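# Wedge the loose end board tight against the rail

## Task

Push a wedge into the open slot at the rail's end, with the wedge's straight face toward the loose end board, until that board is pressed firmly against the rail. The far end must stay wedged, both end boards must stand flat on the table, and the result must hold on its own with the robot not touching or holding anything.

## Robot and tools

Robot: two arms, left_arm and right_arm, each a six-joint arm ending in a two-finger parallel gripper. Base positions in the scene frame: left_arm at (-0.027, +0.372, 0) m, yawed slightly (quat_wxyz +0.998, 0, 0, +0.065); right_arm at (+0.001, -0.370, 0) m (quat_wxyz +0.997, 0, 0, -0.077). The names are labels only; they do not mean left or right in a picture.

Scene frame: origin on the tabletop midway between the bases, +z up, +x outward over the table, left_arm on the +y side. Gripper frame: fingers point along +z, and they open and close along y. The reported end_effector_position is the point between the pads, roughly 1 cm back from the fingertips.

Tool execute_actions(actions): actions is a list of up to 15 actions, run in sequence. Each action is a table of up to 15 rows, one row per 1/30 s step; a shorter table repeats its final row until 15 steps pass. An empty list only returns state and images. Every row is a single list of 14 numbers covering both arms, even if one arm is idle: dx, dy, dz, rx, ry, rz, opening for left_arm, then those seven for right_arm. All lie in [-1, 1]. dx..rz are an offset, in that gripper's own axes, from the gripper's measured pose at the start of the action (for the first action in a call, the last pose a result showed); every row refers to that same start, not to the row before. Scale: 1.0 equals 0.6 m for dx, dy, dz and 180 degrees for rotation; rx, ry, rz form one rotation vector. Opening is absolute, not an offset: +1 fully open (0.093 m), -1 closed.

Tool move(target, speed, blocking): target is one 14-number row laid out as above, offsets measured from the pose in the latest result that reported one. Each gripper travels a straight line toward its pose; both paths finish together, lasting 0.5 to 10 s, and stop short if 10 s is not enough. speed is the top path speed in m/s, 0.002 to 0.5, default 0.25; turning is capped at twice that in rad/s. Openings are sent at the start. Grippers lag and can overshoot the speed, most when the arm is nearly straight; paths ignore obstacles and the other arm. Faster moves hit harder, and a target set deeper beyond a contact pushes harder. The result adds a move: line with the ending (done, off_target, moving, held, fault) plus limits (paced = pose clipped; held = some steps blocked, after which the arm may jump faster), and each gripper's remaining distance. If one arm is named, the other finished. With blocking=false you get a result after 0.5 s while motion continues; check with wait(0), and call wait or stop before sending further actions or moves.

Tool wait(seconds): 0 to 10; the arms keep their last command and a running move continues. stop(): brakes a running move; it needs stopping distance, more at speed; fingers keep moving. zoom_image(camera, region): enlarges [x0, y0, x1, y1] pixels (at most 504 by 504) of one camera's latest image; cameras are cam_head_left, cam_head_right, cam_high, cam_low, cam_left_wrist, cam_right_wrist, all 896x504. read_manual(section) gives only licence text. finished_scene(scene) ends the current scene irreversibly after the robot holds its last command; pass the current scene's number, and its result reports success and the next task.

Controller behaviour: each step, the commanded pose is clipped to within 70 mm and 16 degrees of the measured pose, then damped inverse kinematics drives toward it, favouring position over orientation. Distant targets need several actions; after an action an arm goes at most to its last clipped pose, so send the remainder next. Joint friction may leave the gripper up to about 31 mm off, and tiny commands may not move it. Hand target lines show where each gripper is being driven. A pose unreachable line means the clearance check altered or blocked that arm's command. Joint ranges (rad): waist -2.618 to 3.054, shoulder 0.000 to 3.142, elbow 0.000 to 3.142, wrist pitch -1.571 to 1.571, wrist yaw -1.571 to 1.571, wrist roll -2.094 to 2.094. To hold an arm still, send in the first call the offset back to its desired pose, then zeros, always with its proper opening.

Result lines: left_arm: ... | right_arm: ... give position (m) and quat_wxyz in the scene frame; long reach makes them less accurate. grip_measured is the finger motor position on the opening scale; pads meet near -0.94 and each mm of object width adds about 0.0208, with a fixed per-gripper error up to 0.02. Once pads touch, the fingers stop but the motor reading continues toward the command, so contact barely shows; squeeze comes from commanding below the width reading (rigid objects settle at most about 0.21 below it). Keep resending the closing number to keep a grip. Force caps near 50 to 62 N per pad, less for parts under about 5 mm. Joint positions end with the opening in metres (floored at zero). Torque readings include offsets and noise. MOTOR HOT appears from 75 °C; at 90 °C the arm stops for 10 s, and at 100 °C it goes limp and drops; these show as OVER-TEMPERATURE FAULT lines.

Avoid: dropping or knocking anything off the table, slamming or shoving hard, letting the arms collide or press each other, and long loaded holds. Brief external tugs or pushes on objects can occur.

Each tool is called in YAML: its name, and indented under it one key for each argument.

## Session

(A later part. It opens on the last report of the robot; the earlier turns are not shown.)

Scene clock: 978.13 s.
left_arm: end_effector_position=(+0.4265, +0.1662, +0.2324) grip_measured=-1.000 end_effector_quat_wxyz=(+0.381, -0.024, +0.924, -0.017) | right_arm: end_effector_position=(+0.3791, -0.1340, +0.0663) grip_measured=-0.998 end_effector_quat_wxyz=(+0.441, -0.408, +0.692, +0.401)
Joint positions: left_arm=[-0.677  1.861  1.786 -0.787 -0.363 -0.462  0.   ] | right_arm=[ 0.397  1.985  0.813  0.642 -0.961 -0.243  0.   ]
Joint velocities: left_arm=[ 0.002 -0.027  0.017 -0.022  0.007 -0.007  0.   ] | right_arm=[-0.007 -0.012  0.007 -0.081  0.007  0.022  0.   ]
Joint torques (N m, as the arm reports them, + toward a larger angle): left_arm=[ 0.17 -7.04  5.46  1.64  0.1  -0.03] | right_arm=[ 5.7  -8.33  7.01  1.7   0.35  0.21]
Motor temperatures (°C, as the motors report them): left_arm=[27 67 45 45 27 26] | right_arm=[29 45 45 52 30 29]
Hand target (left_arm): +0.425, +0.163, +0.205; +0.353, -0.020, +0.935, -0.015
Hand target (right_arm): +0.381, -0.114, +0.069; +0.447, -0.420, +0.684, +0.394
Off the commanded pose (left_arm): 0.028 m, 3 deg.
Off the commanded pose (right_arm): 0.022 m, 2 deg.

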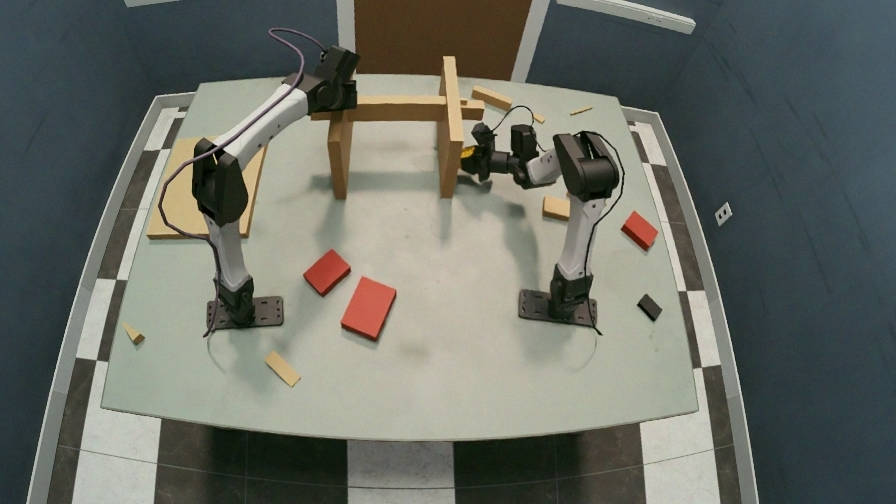

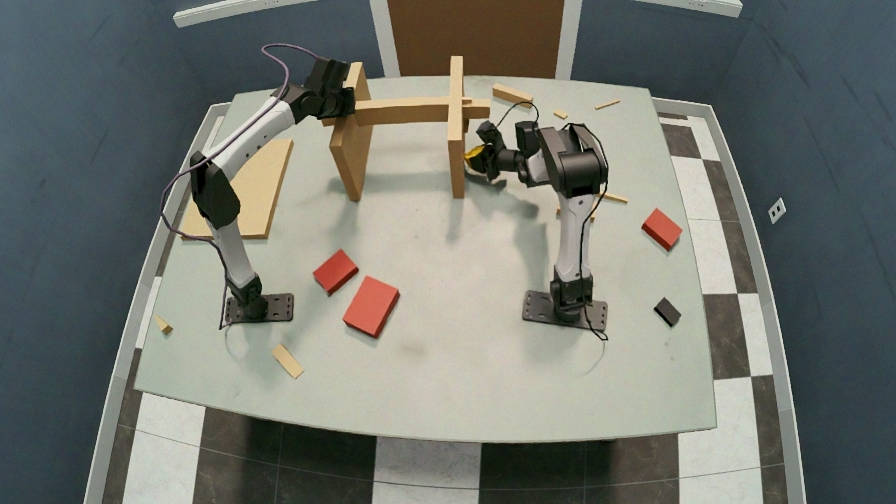

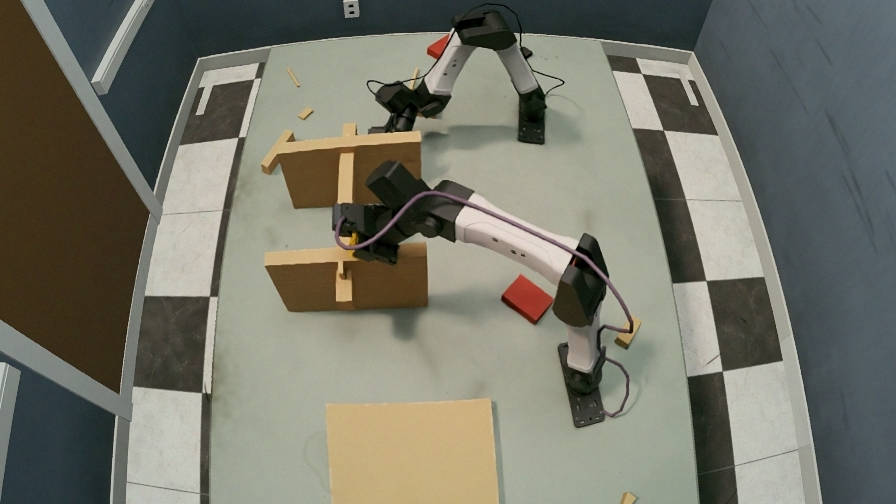

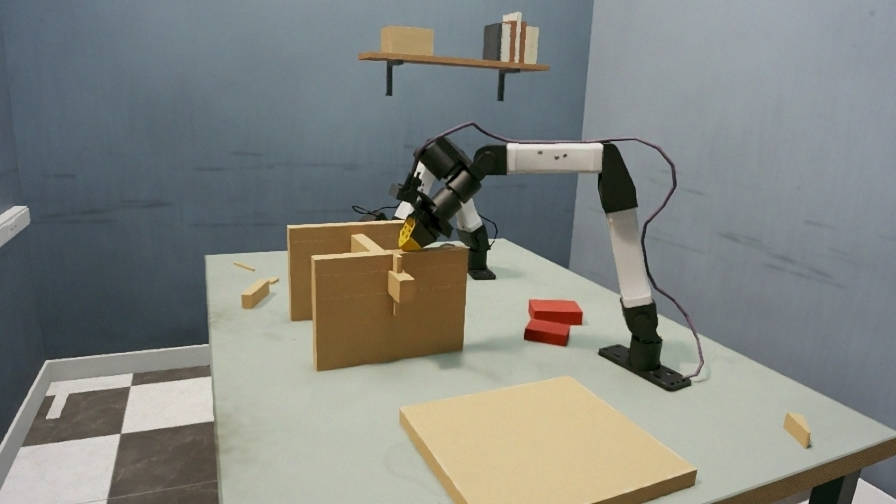

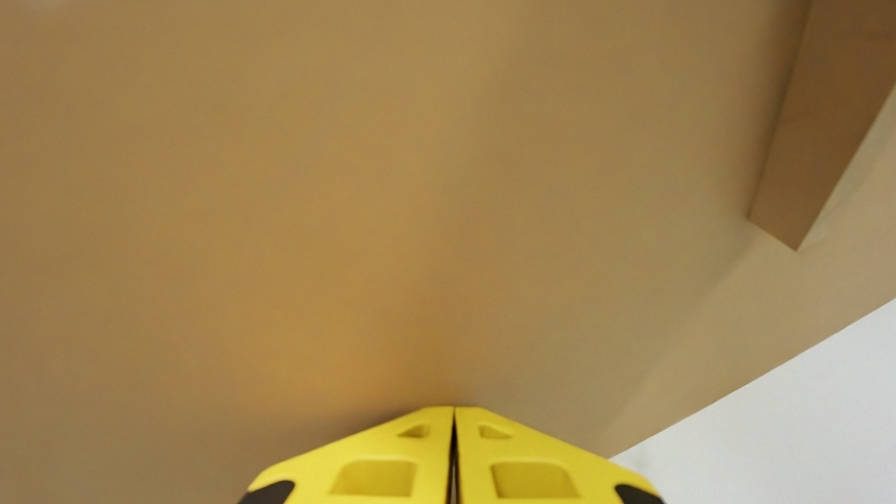

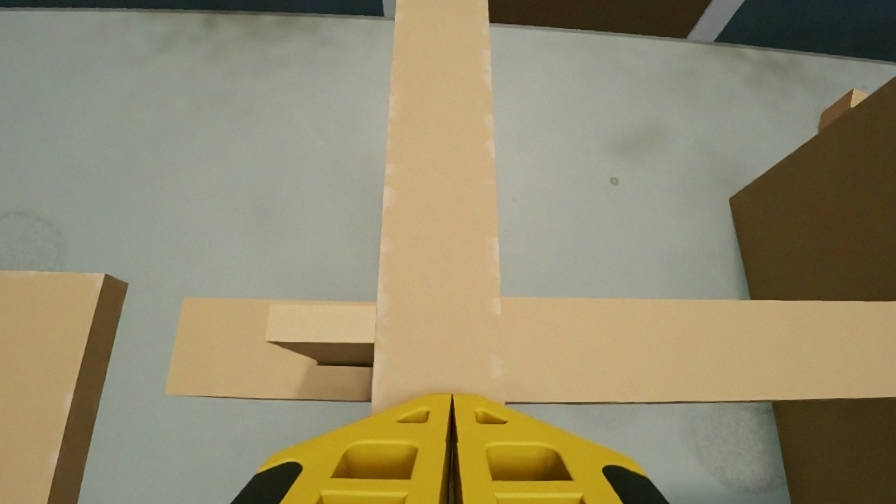

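zoom_image:
  camera: "cam_low"
  region: [350, 210, 460, 330]

execute_actions:
  actions: []

Region (350, 210, 460, 330) of cam_low's 896x504 image, scaled by 4.200, with more detail than that image has; it fills the left 462 columns of this view, and the rest is white.

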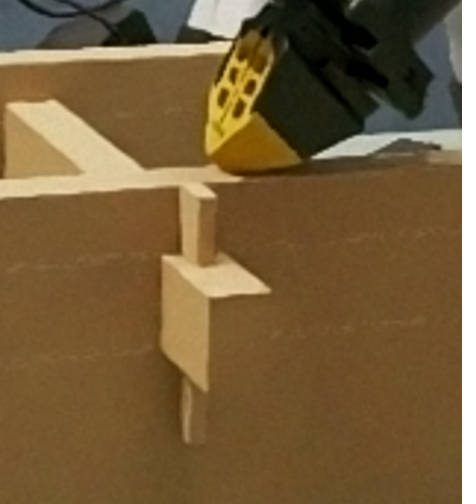

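Scene clock: 986.60 s.
left_arm: end_effector_position=(+0.4265, +0.1662, +0.2324) grip_measured=-1.000 end_effector_quat_wxyz=(+0.381, -0.024, +0.924, -0.017) | right_arm: end_effector_position=(+0.3791, -0.1338, +0.0663) grip_measured=-0.998 end_effector_quat_wxyz=(+0.440, -0.407, +0.692, +0.402)
Joint positions: left_arm=[-0.677  1.861  1.786 -0.787 -0.363 -0.462  0.   ] | right_arm=[ 0.398  1.985  0.813  0.642 -0.961 -0.239  0.   ]
Joint velocities: left_arm=[ 0.002  0.012  0.012 -0.022  0.066 -0.051  0.   ] | right_arm=[-0.022  0.022 -0.007 -0.037 -0.066 -0.066  0.   ]
Joint torques (N m, as the arm reports them, + toward a larger angle): left_arm=[ 0.31 -7.24  5.67  1.67  0.09 -0.03] | right_arm=[ 5.77 -8.34  7.06  1.7   0.36  0.2 ]
Motor temperatures (°C, as the motors report them): left_arm=[27 65 44 45 27 26] | right_arm=[30 45 45 52 30 29]
Hand target (left_arm): +0.425, +0.163, +0.205; +0.353, -0.020, +0.935, -0.016
Hand target (right_arm): +0.381, -0.114, +0.069; +0.447, -0.421, +0.684, +0.394
Off the commanded pose (left_arm): 0.028 m, 3 deg.
Off the commanded pose (right_arm): 0.021 m, 2 deg.

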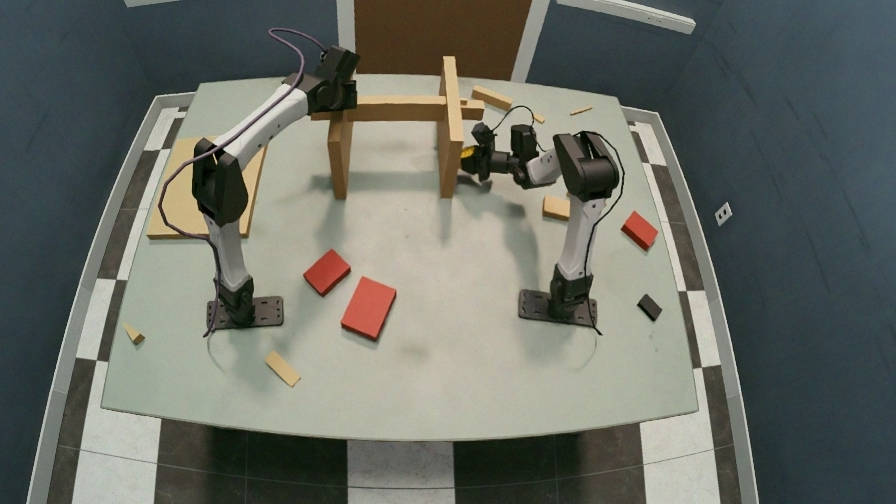

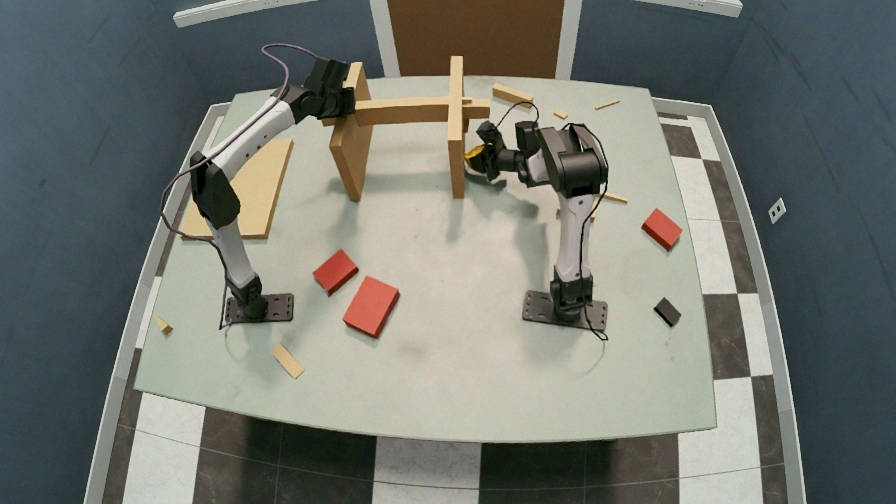

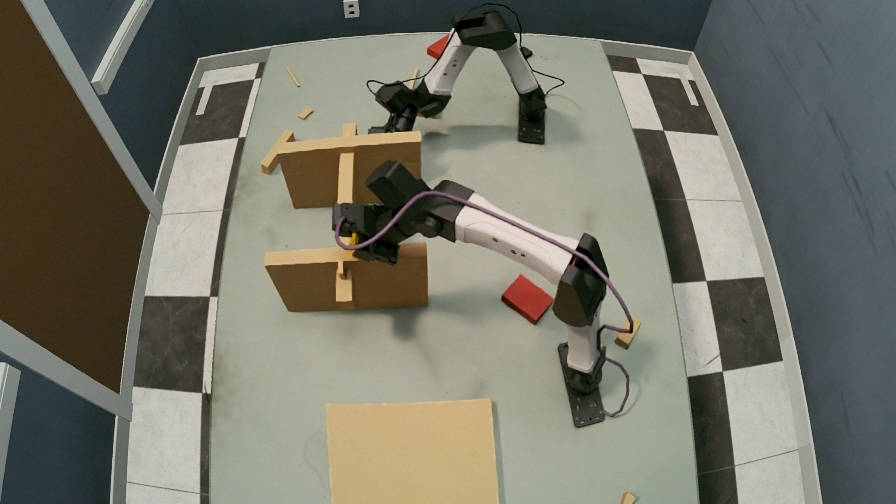

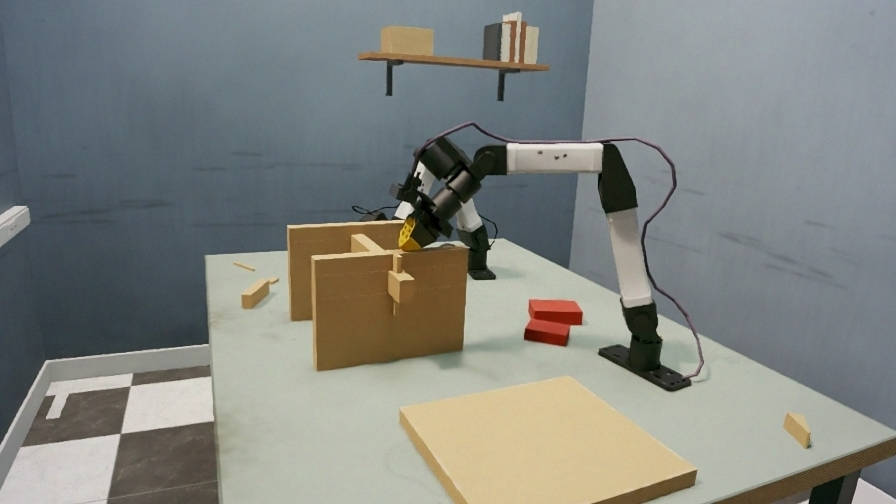

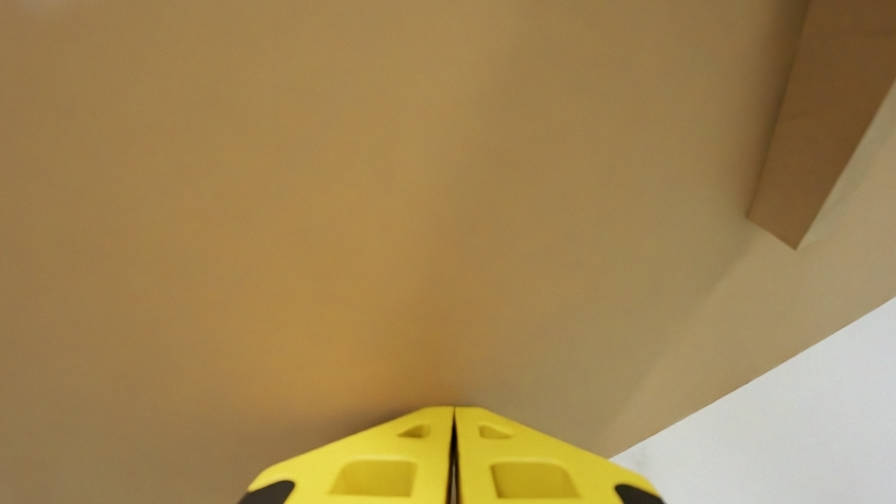

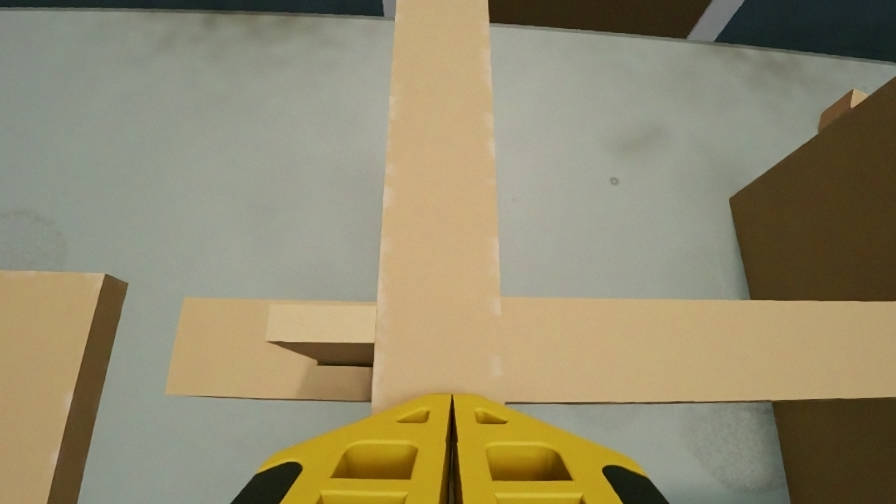

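execute_actions:
  actions:
    - [[0.0337,-0.0042,0.0324,0,0.019,0,-1,-0.0147,0.0094,0.0304,0,0,-0.0115,-1],[0.0337,-0.0042,0.0324,0,0.019,0,-1,-0.0151,0.0096,0.0312,0,0,-0.0115,-1],[0.0337,-0.0042,0.0324,0,0.019,0,-1,-0.0154,0.0098,0.0319,0,0,-0.0115,-1],[0.0337,-0.0042,0.0324,0,0.019,0,-1,-0.0158,0.0101,0.0326,0,0,-0.0115,-1],[0.0337,-0.0042,0.0324,0,0.019,0,-1,-0.0161,0.0103,0.0334,0,0,-0.0115,-1],[0.0337,-0.0042,0.0324,0,0.019,0,-1,-0.0165,0.0105,0.0341,0,0,-0.0115,-1],[0.0337,-0.0042,0.0324,0,0.019,0,-1,-0.0168,0.0108,0.0349,0,0,-0.0115,-1],[0.0337,-0.0042,0.0324,0,0.019,0,-1,-0.0172,0.0110,0.0356,0,0,-0.0115,-1],[0.0337,-0.0042,0.0324,0,0.019,0,-1,-0.0176,0.0112,0.0364,0,0,-0.0115,-1],[0.0337,-0.0042,0.0324,0,0.019,0,-1,-0.0179,0.0115,0.0371,0,0,-0.0115,-1],[0.0337,-0.0042,0.0324,0,0.019,0,-1,-0.0183,0.0117,0.0378,0,0,-0.0115,-1],[0.0337,-0.0042,0.0324,0,0.019,0,-1,-0.0186,0.0119,0.0386,0,0,-0.0115,-1],[0.0337,-0.0042,0.0324,0,0.019,0,-1,-0.0190,0.0121,0.0393,0,0,-0.0115,-1],[0.0337,-0.0042,0.0324,0,0.019,0,-1,-0.0194,0.0124,0.0401,0,0,-0.0115,-1],[0.0337,-0.0042,0.0324,0,0.019,0,-1,-0.0197,0.0126,0.0408,0,0,-0.0115,-1]]

wait:
  seconds: 0.5

Scene clock: 1003.10 s.
left_arm: end_effector_position=(+0.4266, +0.1665, +0.2325) grip_measured=-1.000 end_effector_quat_wxyz=(+0.381, -0.029, +0.924, -0.018) | right_arm: end_effector_position=(+0.3793, -0.1316, +0.0662) grip_measured=-0.998 end_effector_quat_wxyz=(+0.439, -0.404, +0.695, +0.401)
Joint positions: left_arm=[-0.677  1.861  1.786 -0.787 -0.364 -0.472  0.   ] | right_arm=[ 0.405  1.985  0.813  0.646 -0.948 -0.227  0.   ]
Joint velocities: left_arm=[-0.007 -0.007 -0.007  0.007 -0.022  0.051  0.   ] | right_arm=[-0.027  0.002 -0.007  0.081 -0.037  0.066  0.   ]
Joint torques (N m, as the arm reports them, + toward a larger angle): left_arm=[ 0.24 -7.06  5.52  1.66  0.07 -0.01] | right_arm=[ 6.69 -8.82  7.45  1.65  0.41  0.22]
Motor temperatures (°C, as the motors report them): left_arm=[27 62 43 45 27 26] | right_arm=[30 45 46 52 30 29]
Hand target (left_arm): +0.425, +0.163, +0.205; +0.353, -0.024, +0.935, -0.017
Hand target (right_arm): +0.381, -0.108, +0.072; +0.447, -0.420, +0.685, +0.394
Off the commanded pose (left_arm): 0.028 m, 4 deg.
Off the commanded pose (right_arm): 0.026 m, 2 deg.

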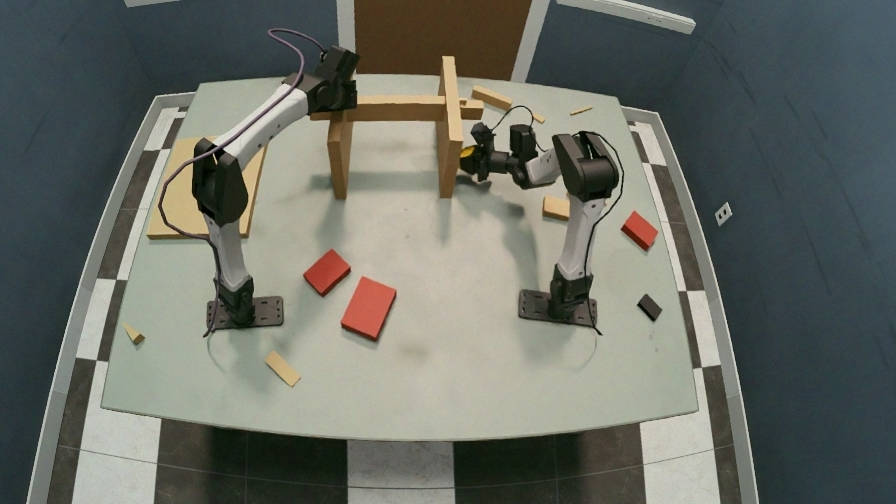

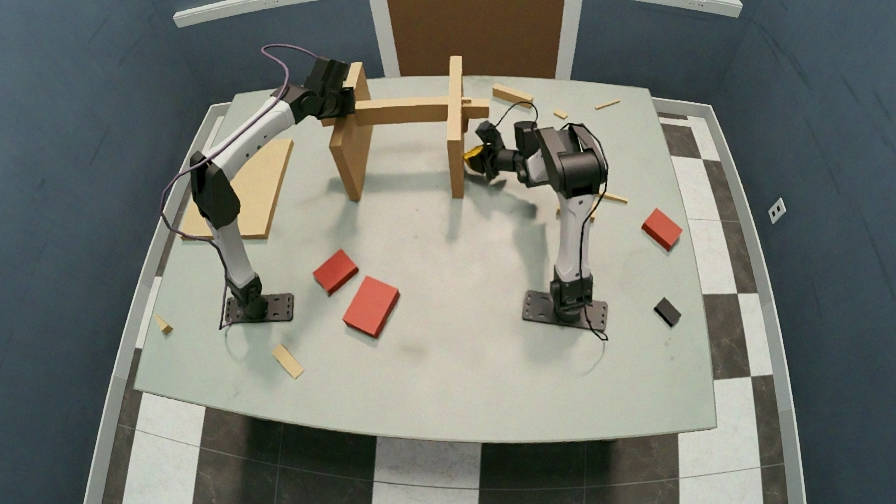

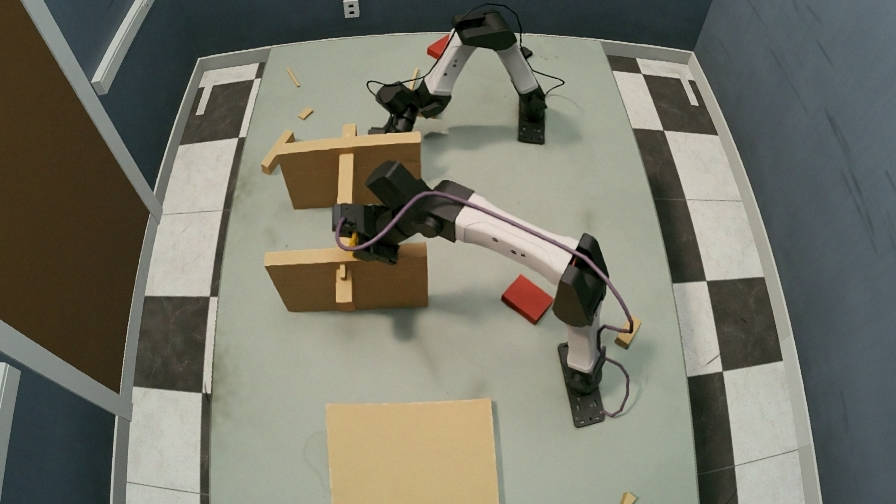

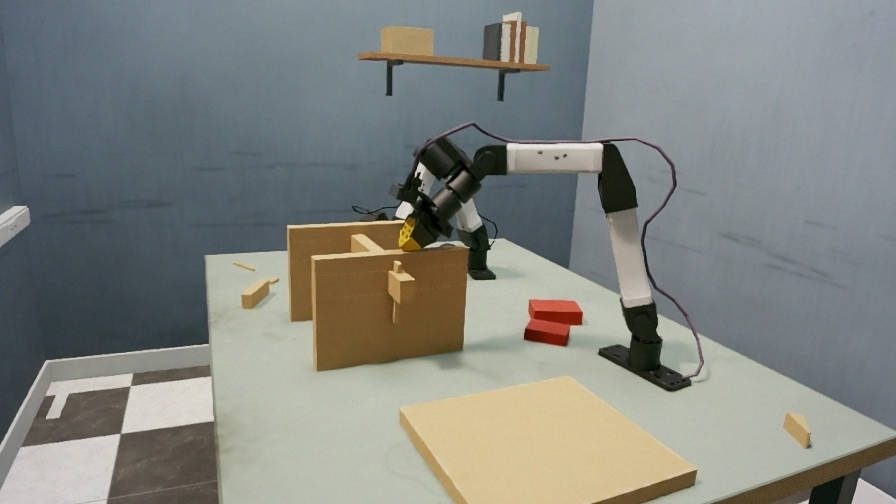

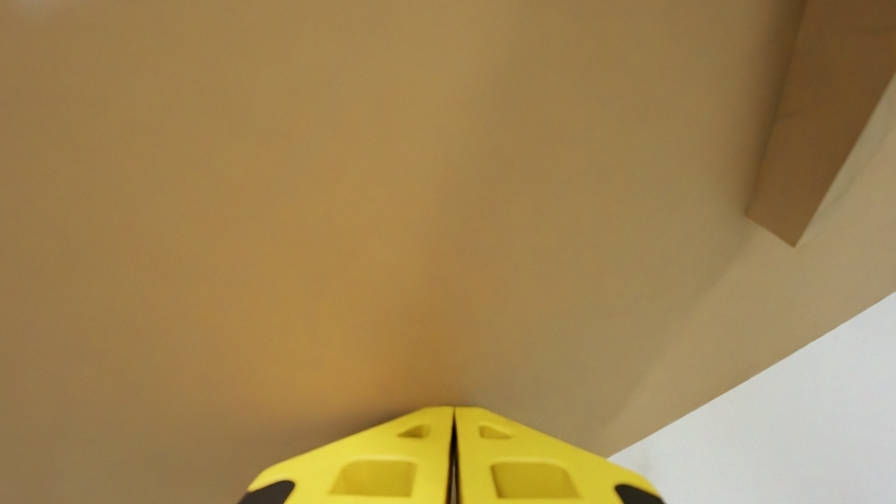

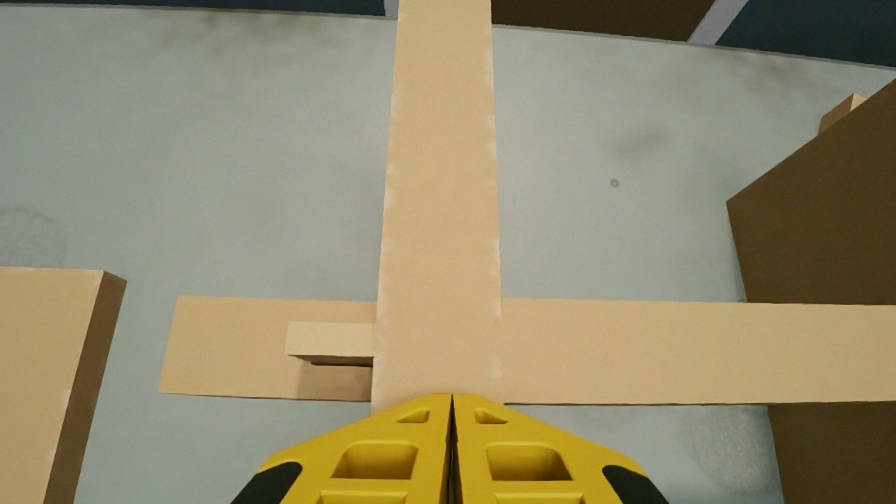

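Scene clock: 1003.60 s.
left_arm: end_effector_position=(+0.4266, +0.1665, +0.2325) grip_measured=-1.000 end_effector_quat_wxyz=(+0.381, -0.029, +0.924, -0.018) | right_arm: end_effector_position=(+0.3793, -0.1316, +0.0662) grip_measured=-0.998 end_effector_quat_wxyz=(+0.438, -0.403, +0.696, +0.402)
Joint positions: left_arm=[-0.677  1.861  1.786 -0.787 -0.364 -0.472  0.   ] | right_arm=[ 0.405  1.985  0.813  0.646 -0.948 -0.224  0.   ]
Joint velocities: left_arm=[-0.007  0.012 -0.007 -0.051 -0.11   0.007  0.   ] | right_arm=[-0.002 -0.007  0.002 -0.007 -0.007 -0.022  0.   ]
Joint torques (N m, as the arm reports them, + toward a larger angle): left_arm=[ 0.33 -7.22  5.53  1.62  0.07 -0.03] | right_arm=[ 6.72 -8.86  7.45  1.66  0.41  0.2 ]
Motor temperatures (°C, as the motors report them): left_arm=[27 62 43 45 27 26] | right_arm=[30 45 46 52 30 29]
Hand target (left_arm): +0.425, +0.163, +0.205; +0.353, -0.024, +0.935, -0.017
Hand target (right_arm): +0.381, -0.108, +0.072; +0.447, -0.420, +0.685, +0.394
Off the commanded pose (left_arm): 0.028 m, 4 deg.
Off the commanded pose (right_arm): 0.026 m, 3 deg.
wait: 0.50 s; at rest by 0.17 s

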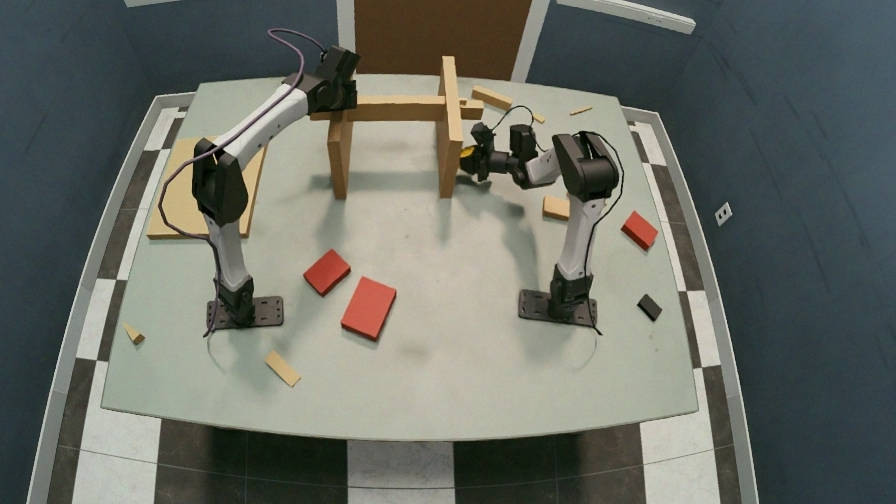

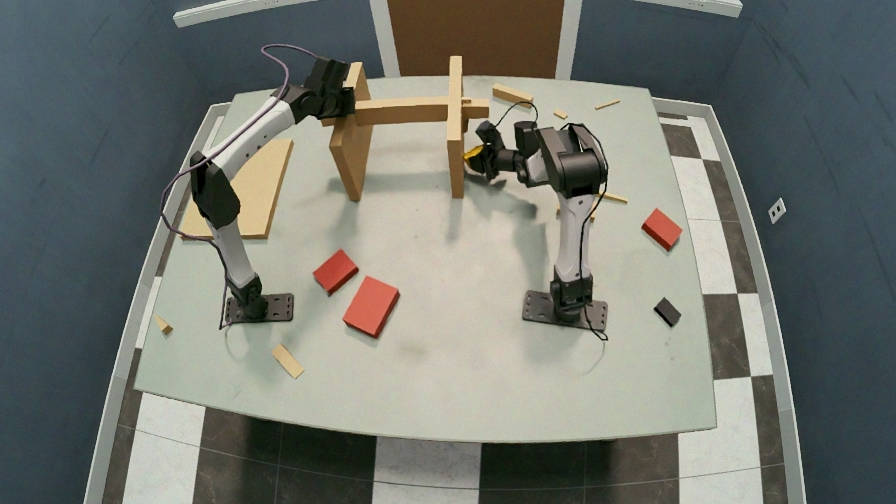

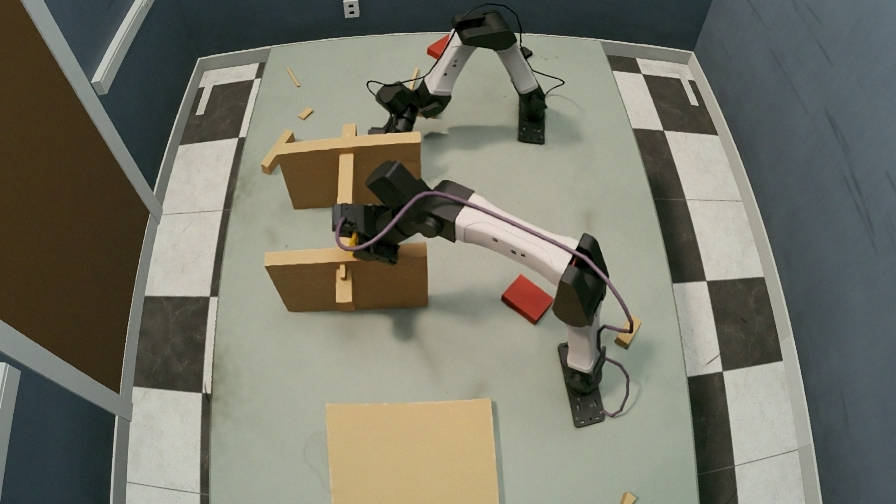

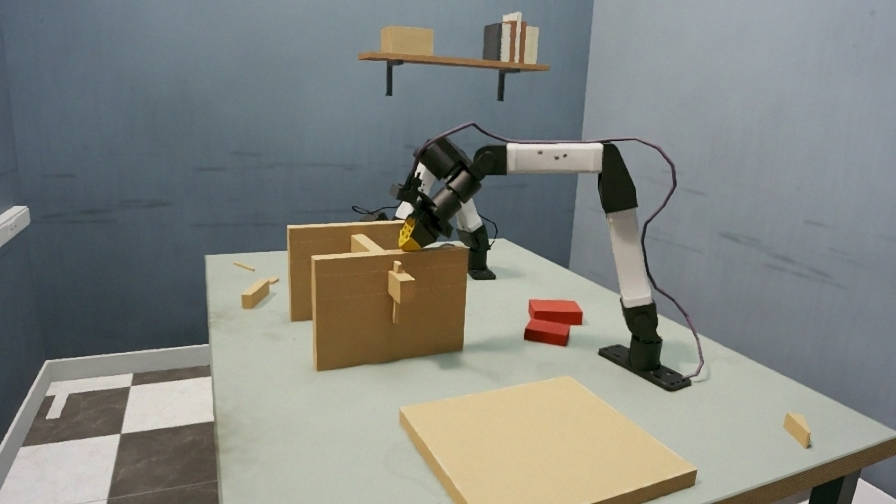

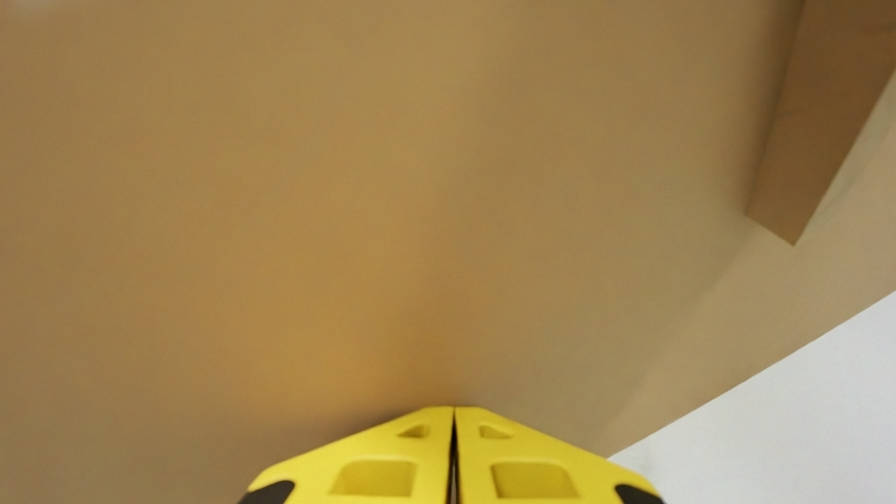

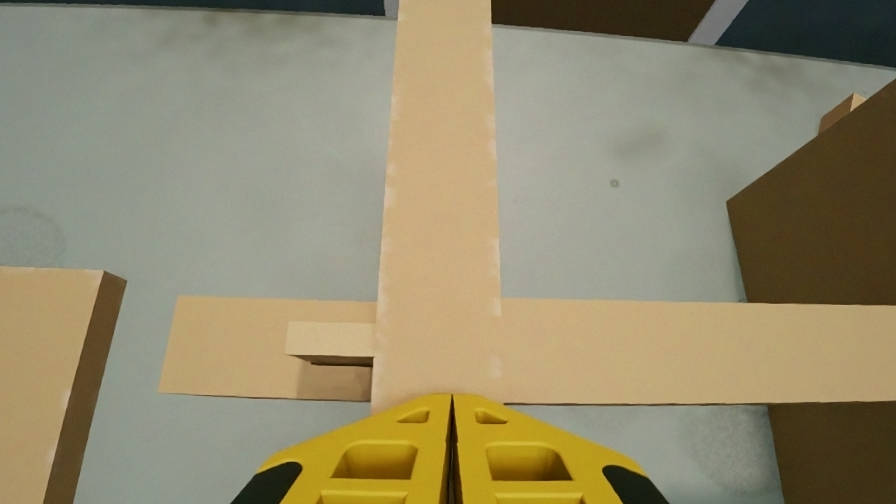

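zoom_image:
  camera: "cam_low"
  region: [350, 210, 460, 330]

zoom_image:
  camera: "cam_high"
  region: [290, 110, 430, 320]

Region (350, 210, 460, 330) of cam_low's 896x504 image, scaled by 4.200, with more detail than that image has; it fills the left 462 columns of this view, and the rest is white.

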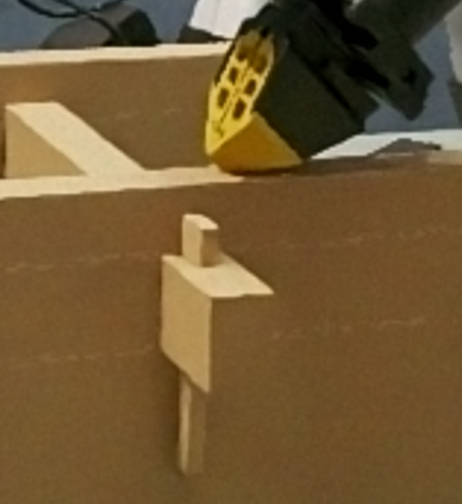

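Region (290, 110, 430, 320) of cam_high's 896x504 image, scaled by 2.400, with more detail than that image has.

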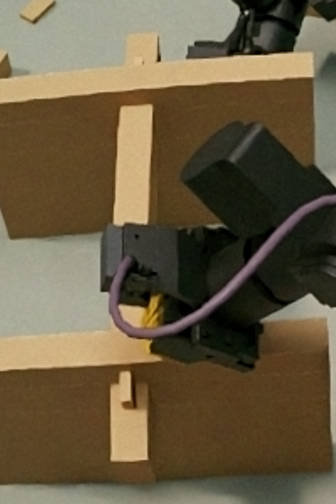

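execute_actions:
  actions:
    - [[0.0337,-0.0042,0.0324,0,0.019,0,-1,-0.0183,0.0117,0.0378,0,0,-0.0145,-1],[0.0337,-0.0042,0.0324,0,0.019,0,-1,-0.0186,0.0119,0.0386,0,0,-0.0145,-1],[0.0337,-0.0042,0.0324,0,0.019,0,-1,-0.0190,0.0121,0.0393,0,0,-0.0145,-1],[0.0337,-0.0042,0.0324,0,0.019,0,-1,-0.0194,0.0124,0.0401,0,0,-0.0145,-1],[0.0337,-0.0042,0.0324,0,0.019,0,-1,-0.0197,0.0126,0.0408,0,0,-0.0145,-1],[0.0337,-0.0042,0.0324,0,0.019,0,-1,-0.0201,0.0128,0.0416,0,0,-0.0145,-1],[0.0337,-0.0042,0.0324,0,0.019,0,-1,-0.0204,0.0131,0.0423,0,0,-0.0145,-1],[0.0337,-0.0042,0.0324,0,0.019,0,-1,-0.0208,0.0133,0.0430,0,0,-0.0145,-1],[0.0337,-0.0042,0.0324,0,0.019,0,-1,-0.0212,0.0135,0.0438,0,0,-0.0145,-1]]

Scene clock: 1024.20 s.
left_arm: end_effector_position=(+0.4266, +0.1665, +0.2325) grip_measured=-1.000 end_effector_quat_wxyz=(+0.381, -0.033, +0.924, -0.020) | right_arm: end_effector_position=(+0.3793, -0.1313, +0.0661) grip_measured=-0.998 end_effector_quat_wxyz=(+0.437, -0.401, +0.697, +0.403)
Joint positions: left_arm=[-0.677  1.861  1.786 -0.787 -0.365 -0.482  0.   ] | right_arm=[ 0.406  1.985  0.813  0.646 -0.947 -0.216  0.   ]
Joint velocities: left_arm=[-0.017  0.012 -0.007 -0.007  0.037 -0.051  0.   ] | right_arm=[ 0.007 -0.007  0.002 -0.022 -0.022  0.037  0.   ]
Joint torques (N m, as the arm reports them, + toward a larger angle): left_arm=[ 0.42 -7.02  5.51  1.65  0.12 -0.06] | right_arm=[ 7.76 -8.85  7.68  1.68  0.55  0.23]
Motor temperatures (°C, as the motors report them): left_arm=[27 59 43 45 27 26] | right_arm=[31 45 47 52 30 29]
Hand target (left_arm): +0.425, +0.163, +0.205; +0.353, -0.029, +0.935, -0.019
Hand target (right_arm): +0.381, -0.104, +0.073; +0.447, -0.419, +0.686, +0.393
Off the commanded pose (left_arm): 0.028 m, 3 deg.
Off the commanded pose (right_arm): 0.030 m, 3 deg.

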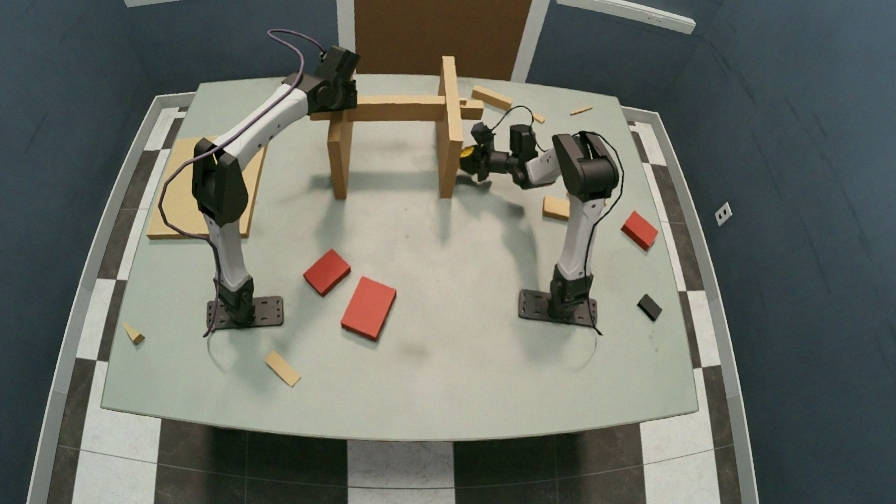

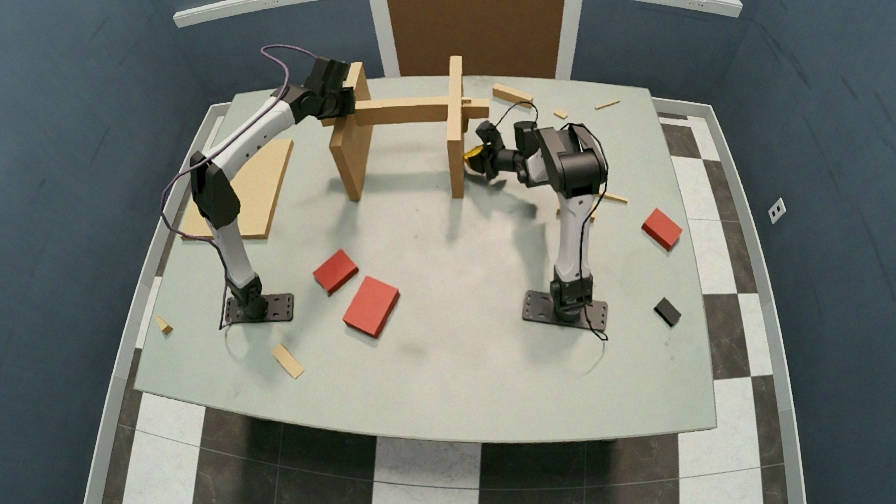

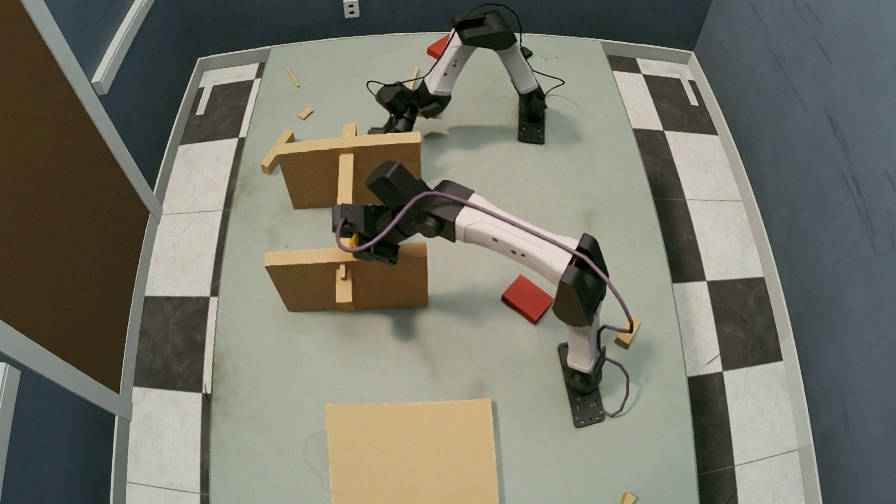

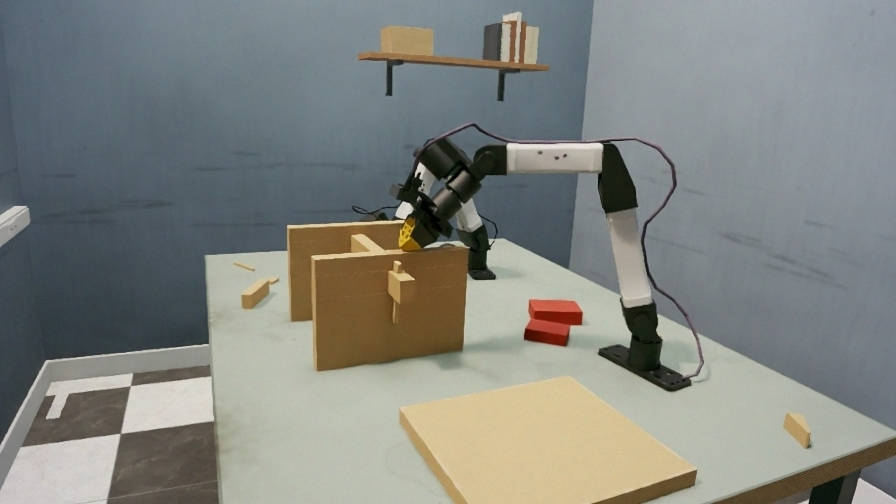

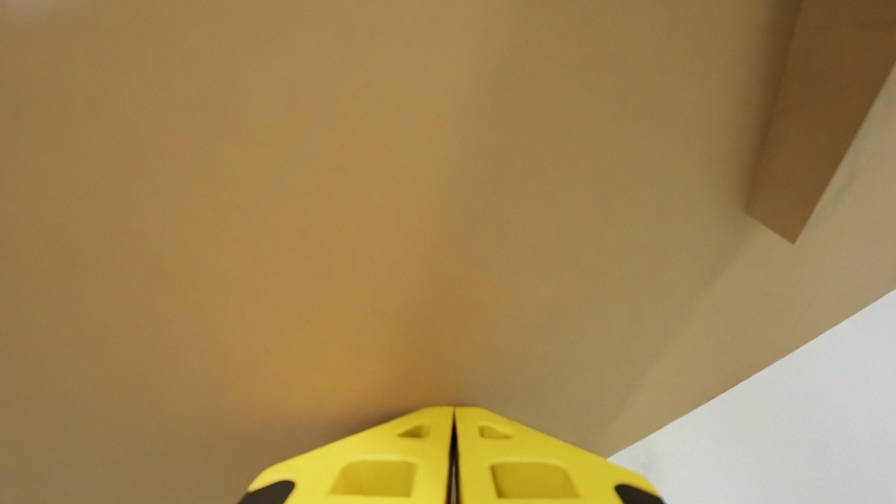

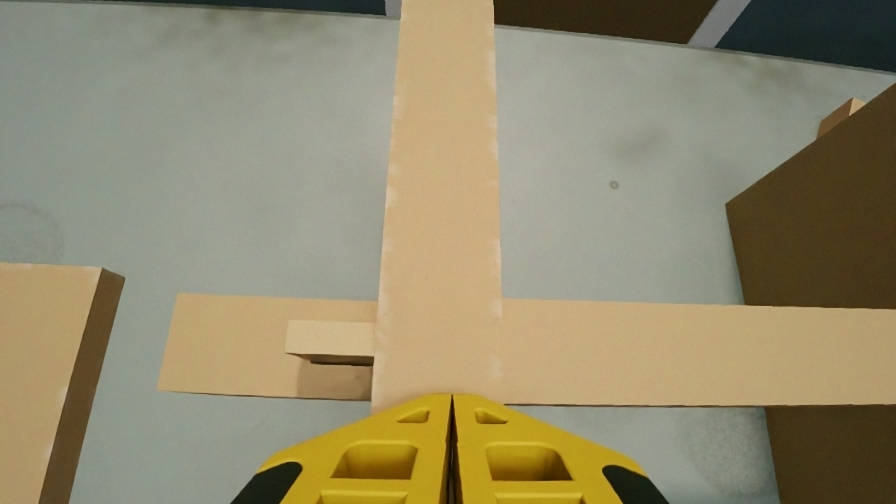

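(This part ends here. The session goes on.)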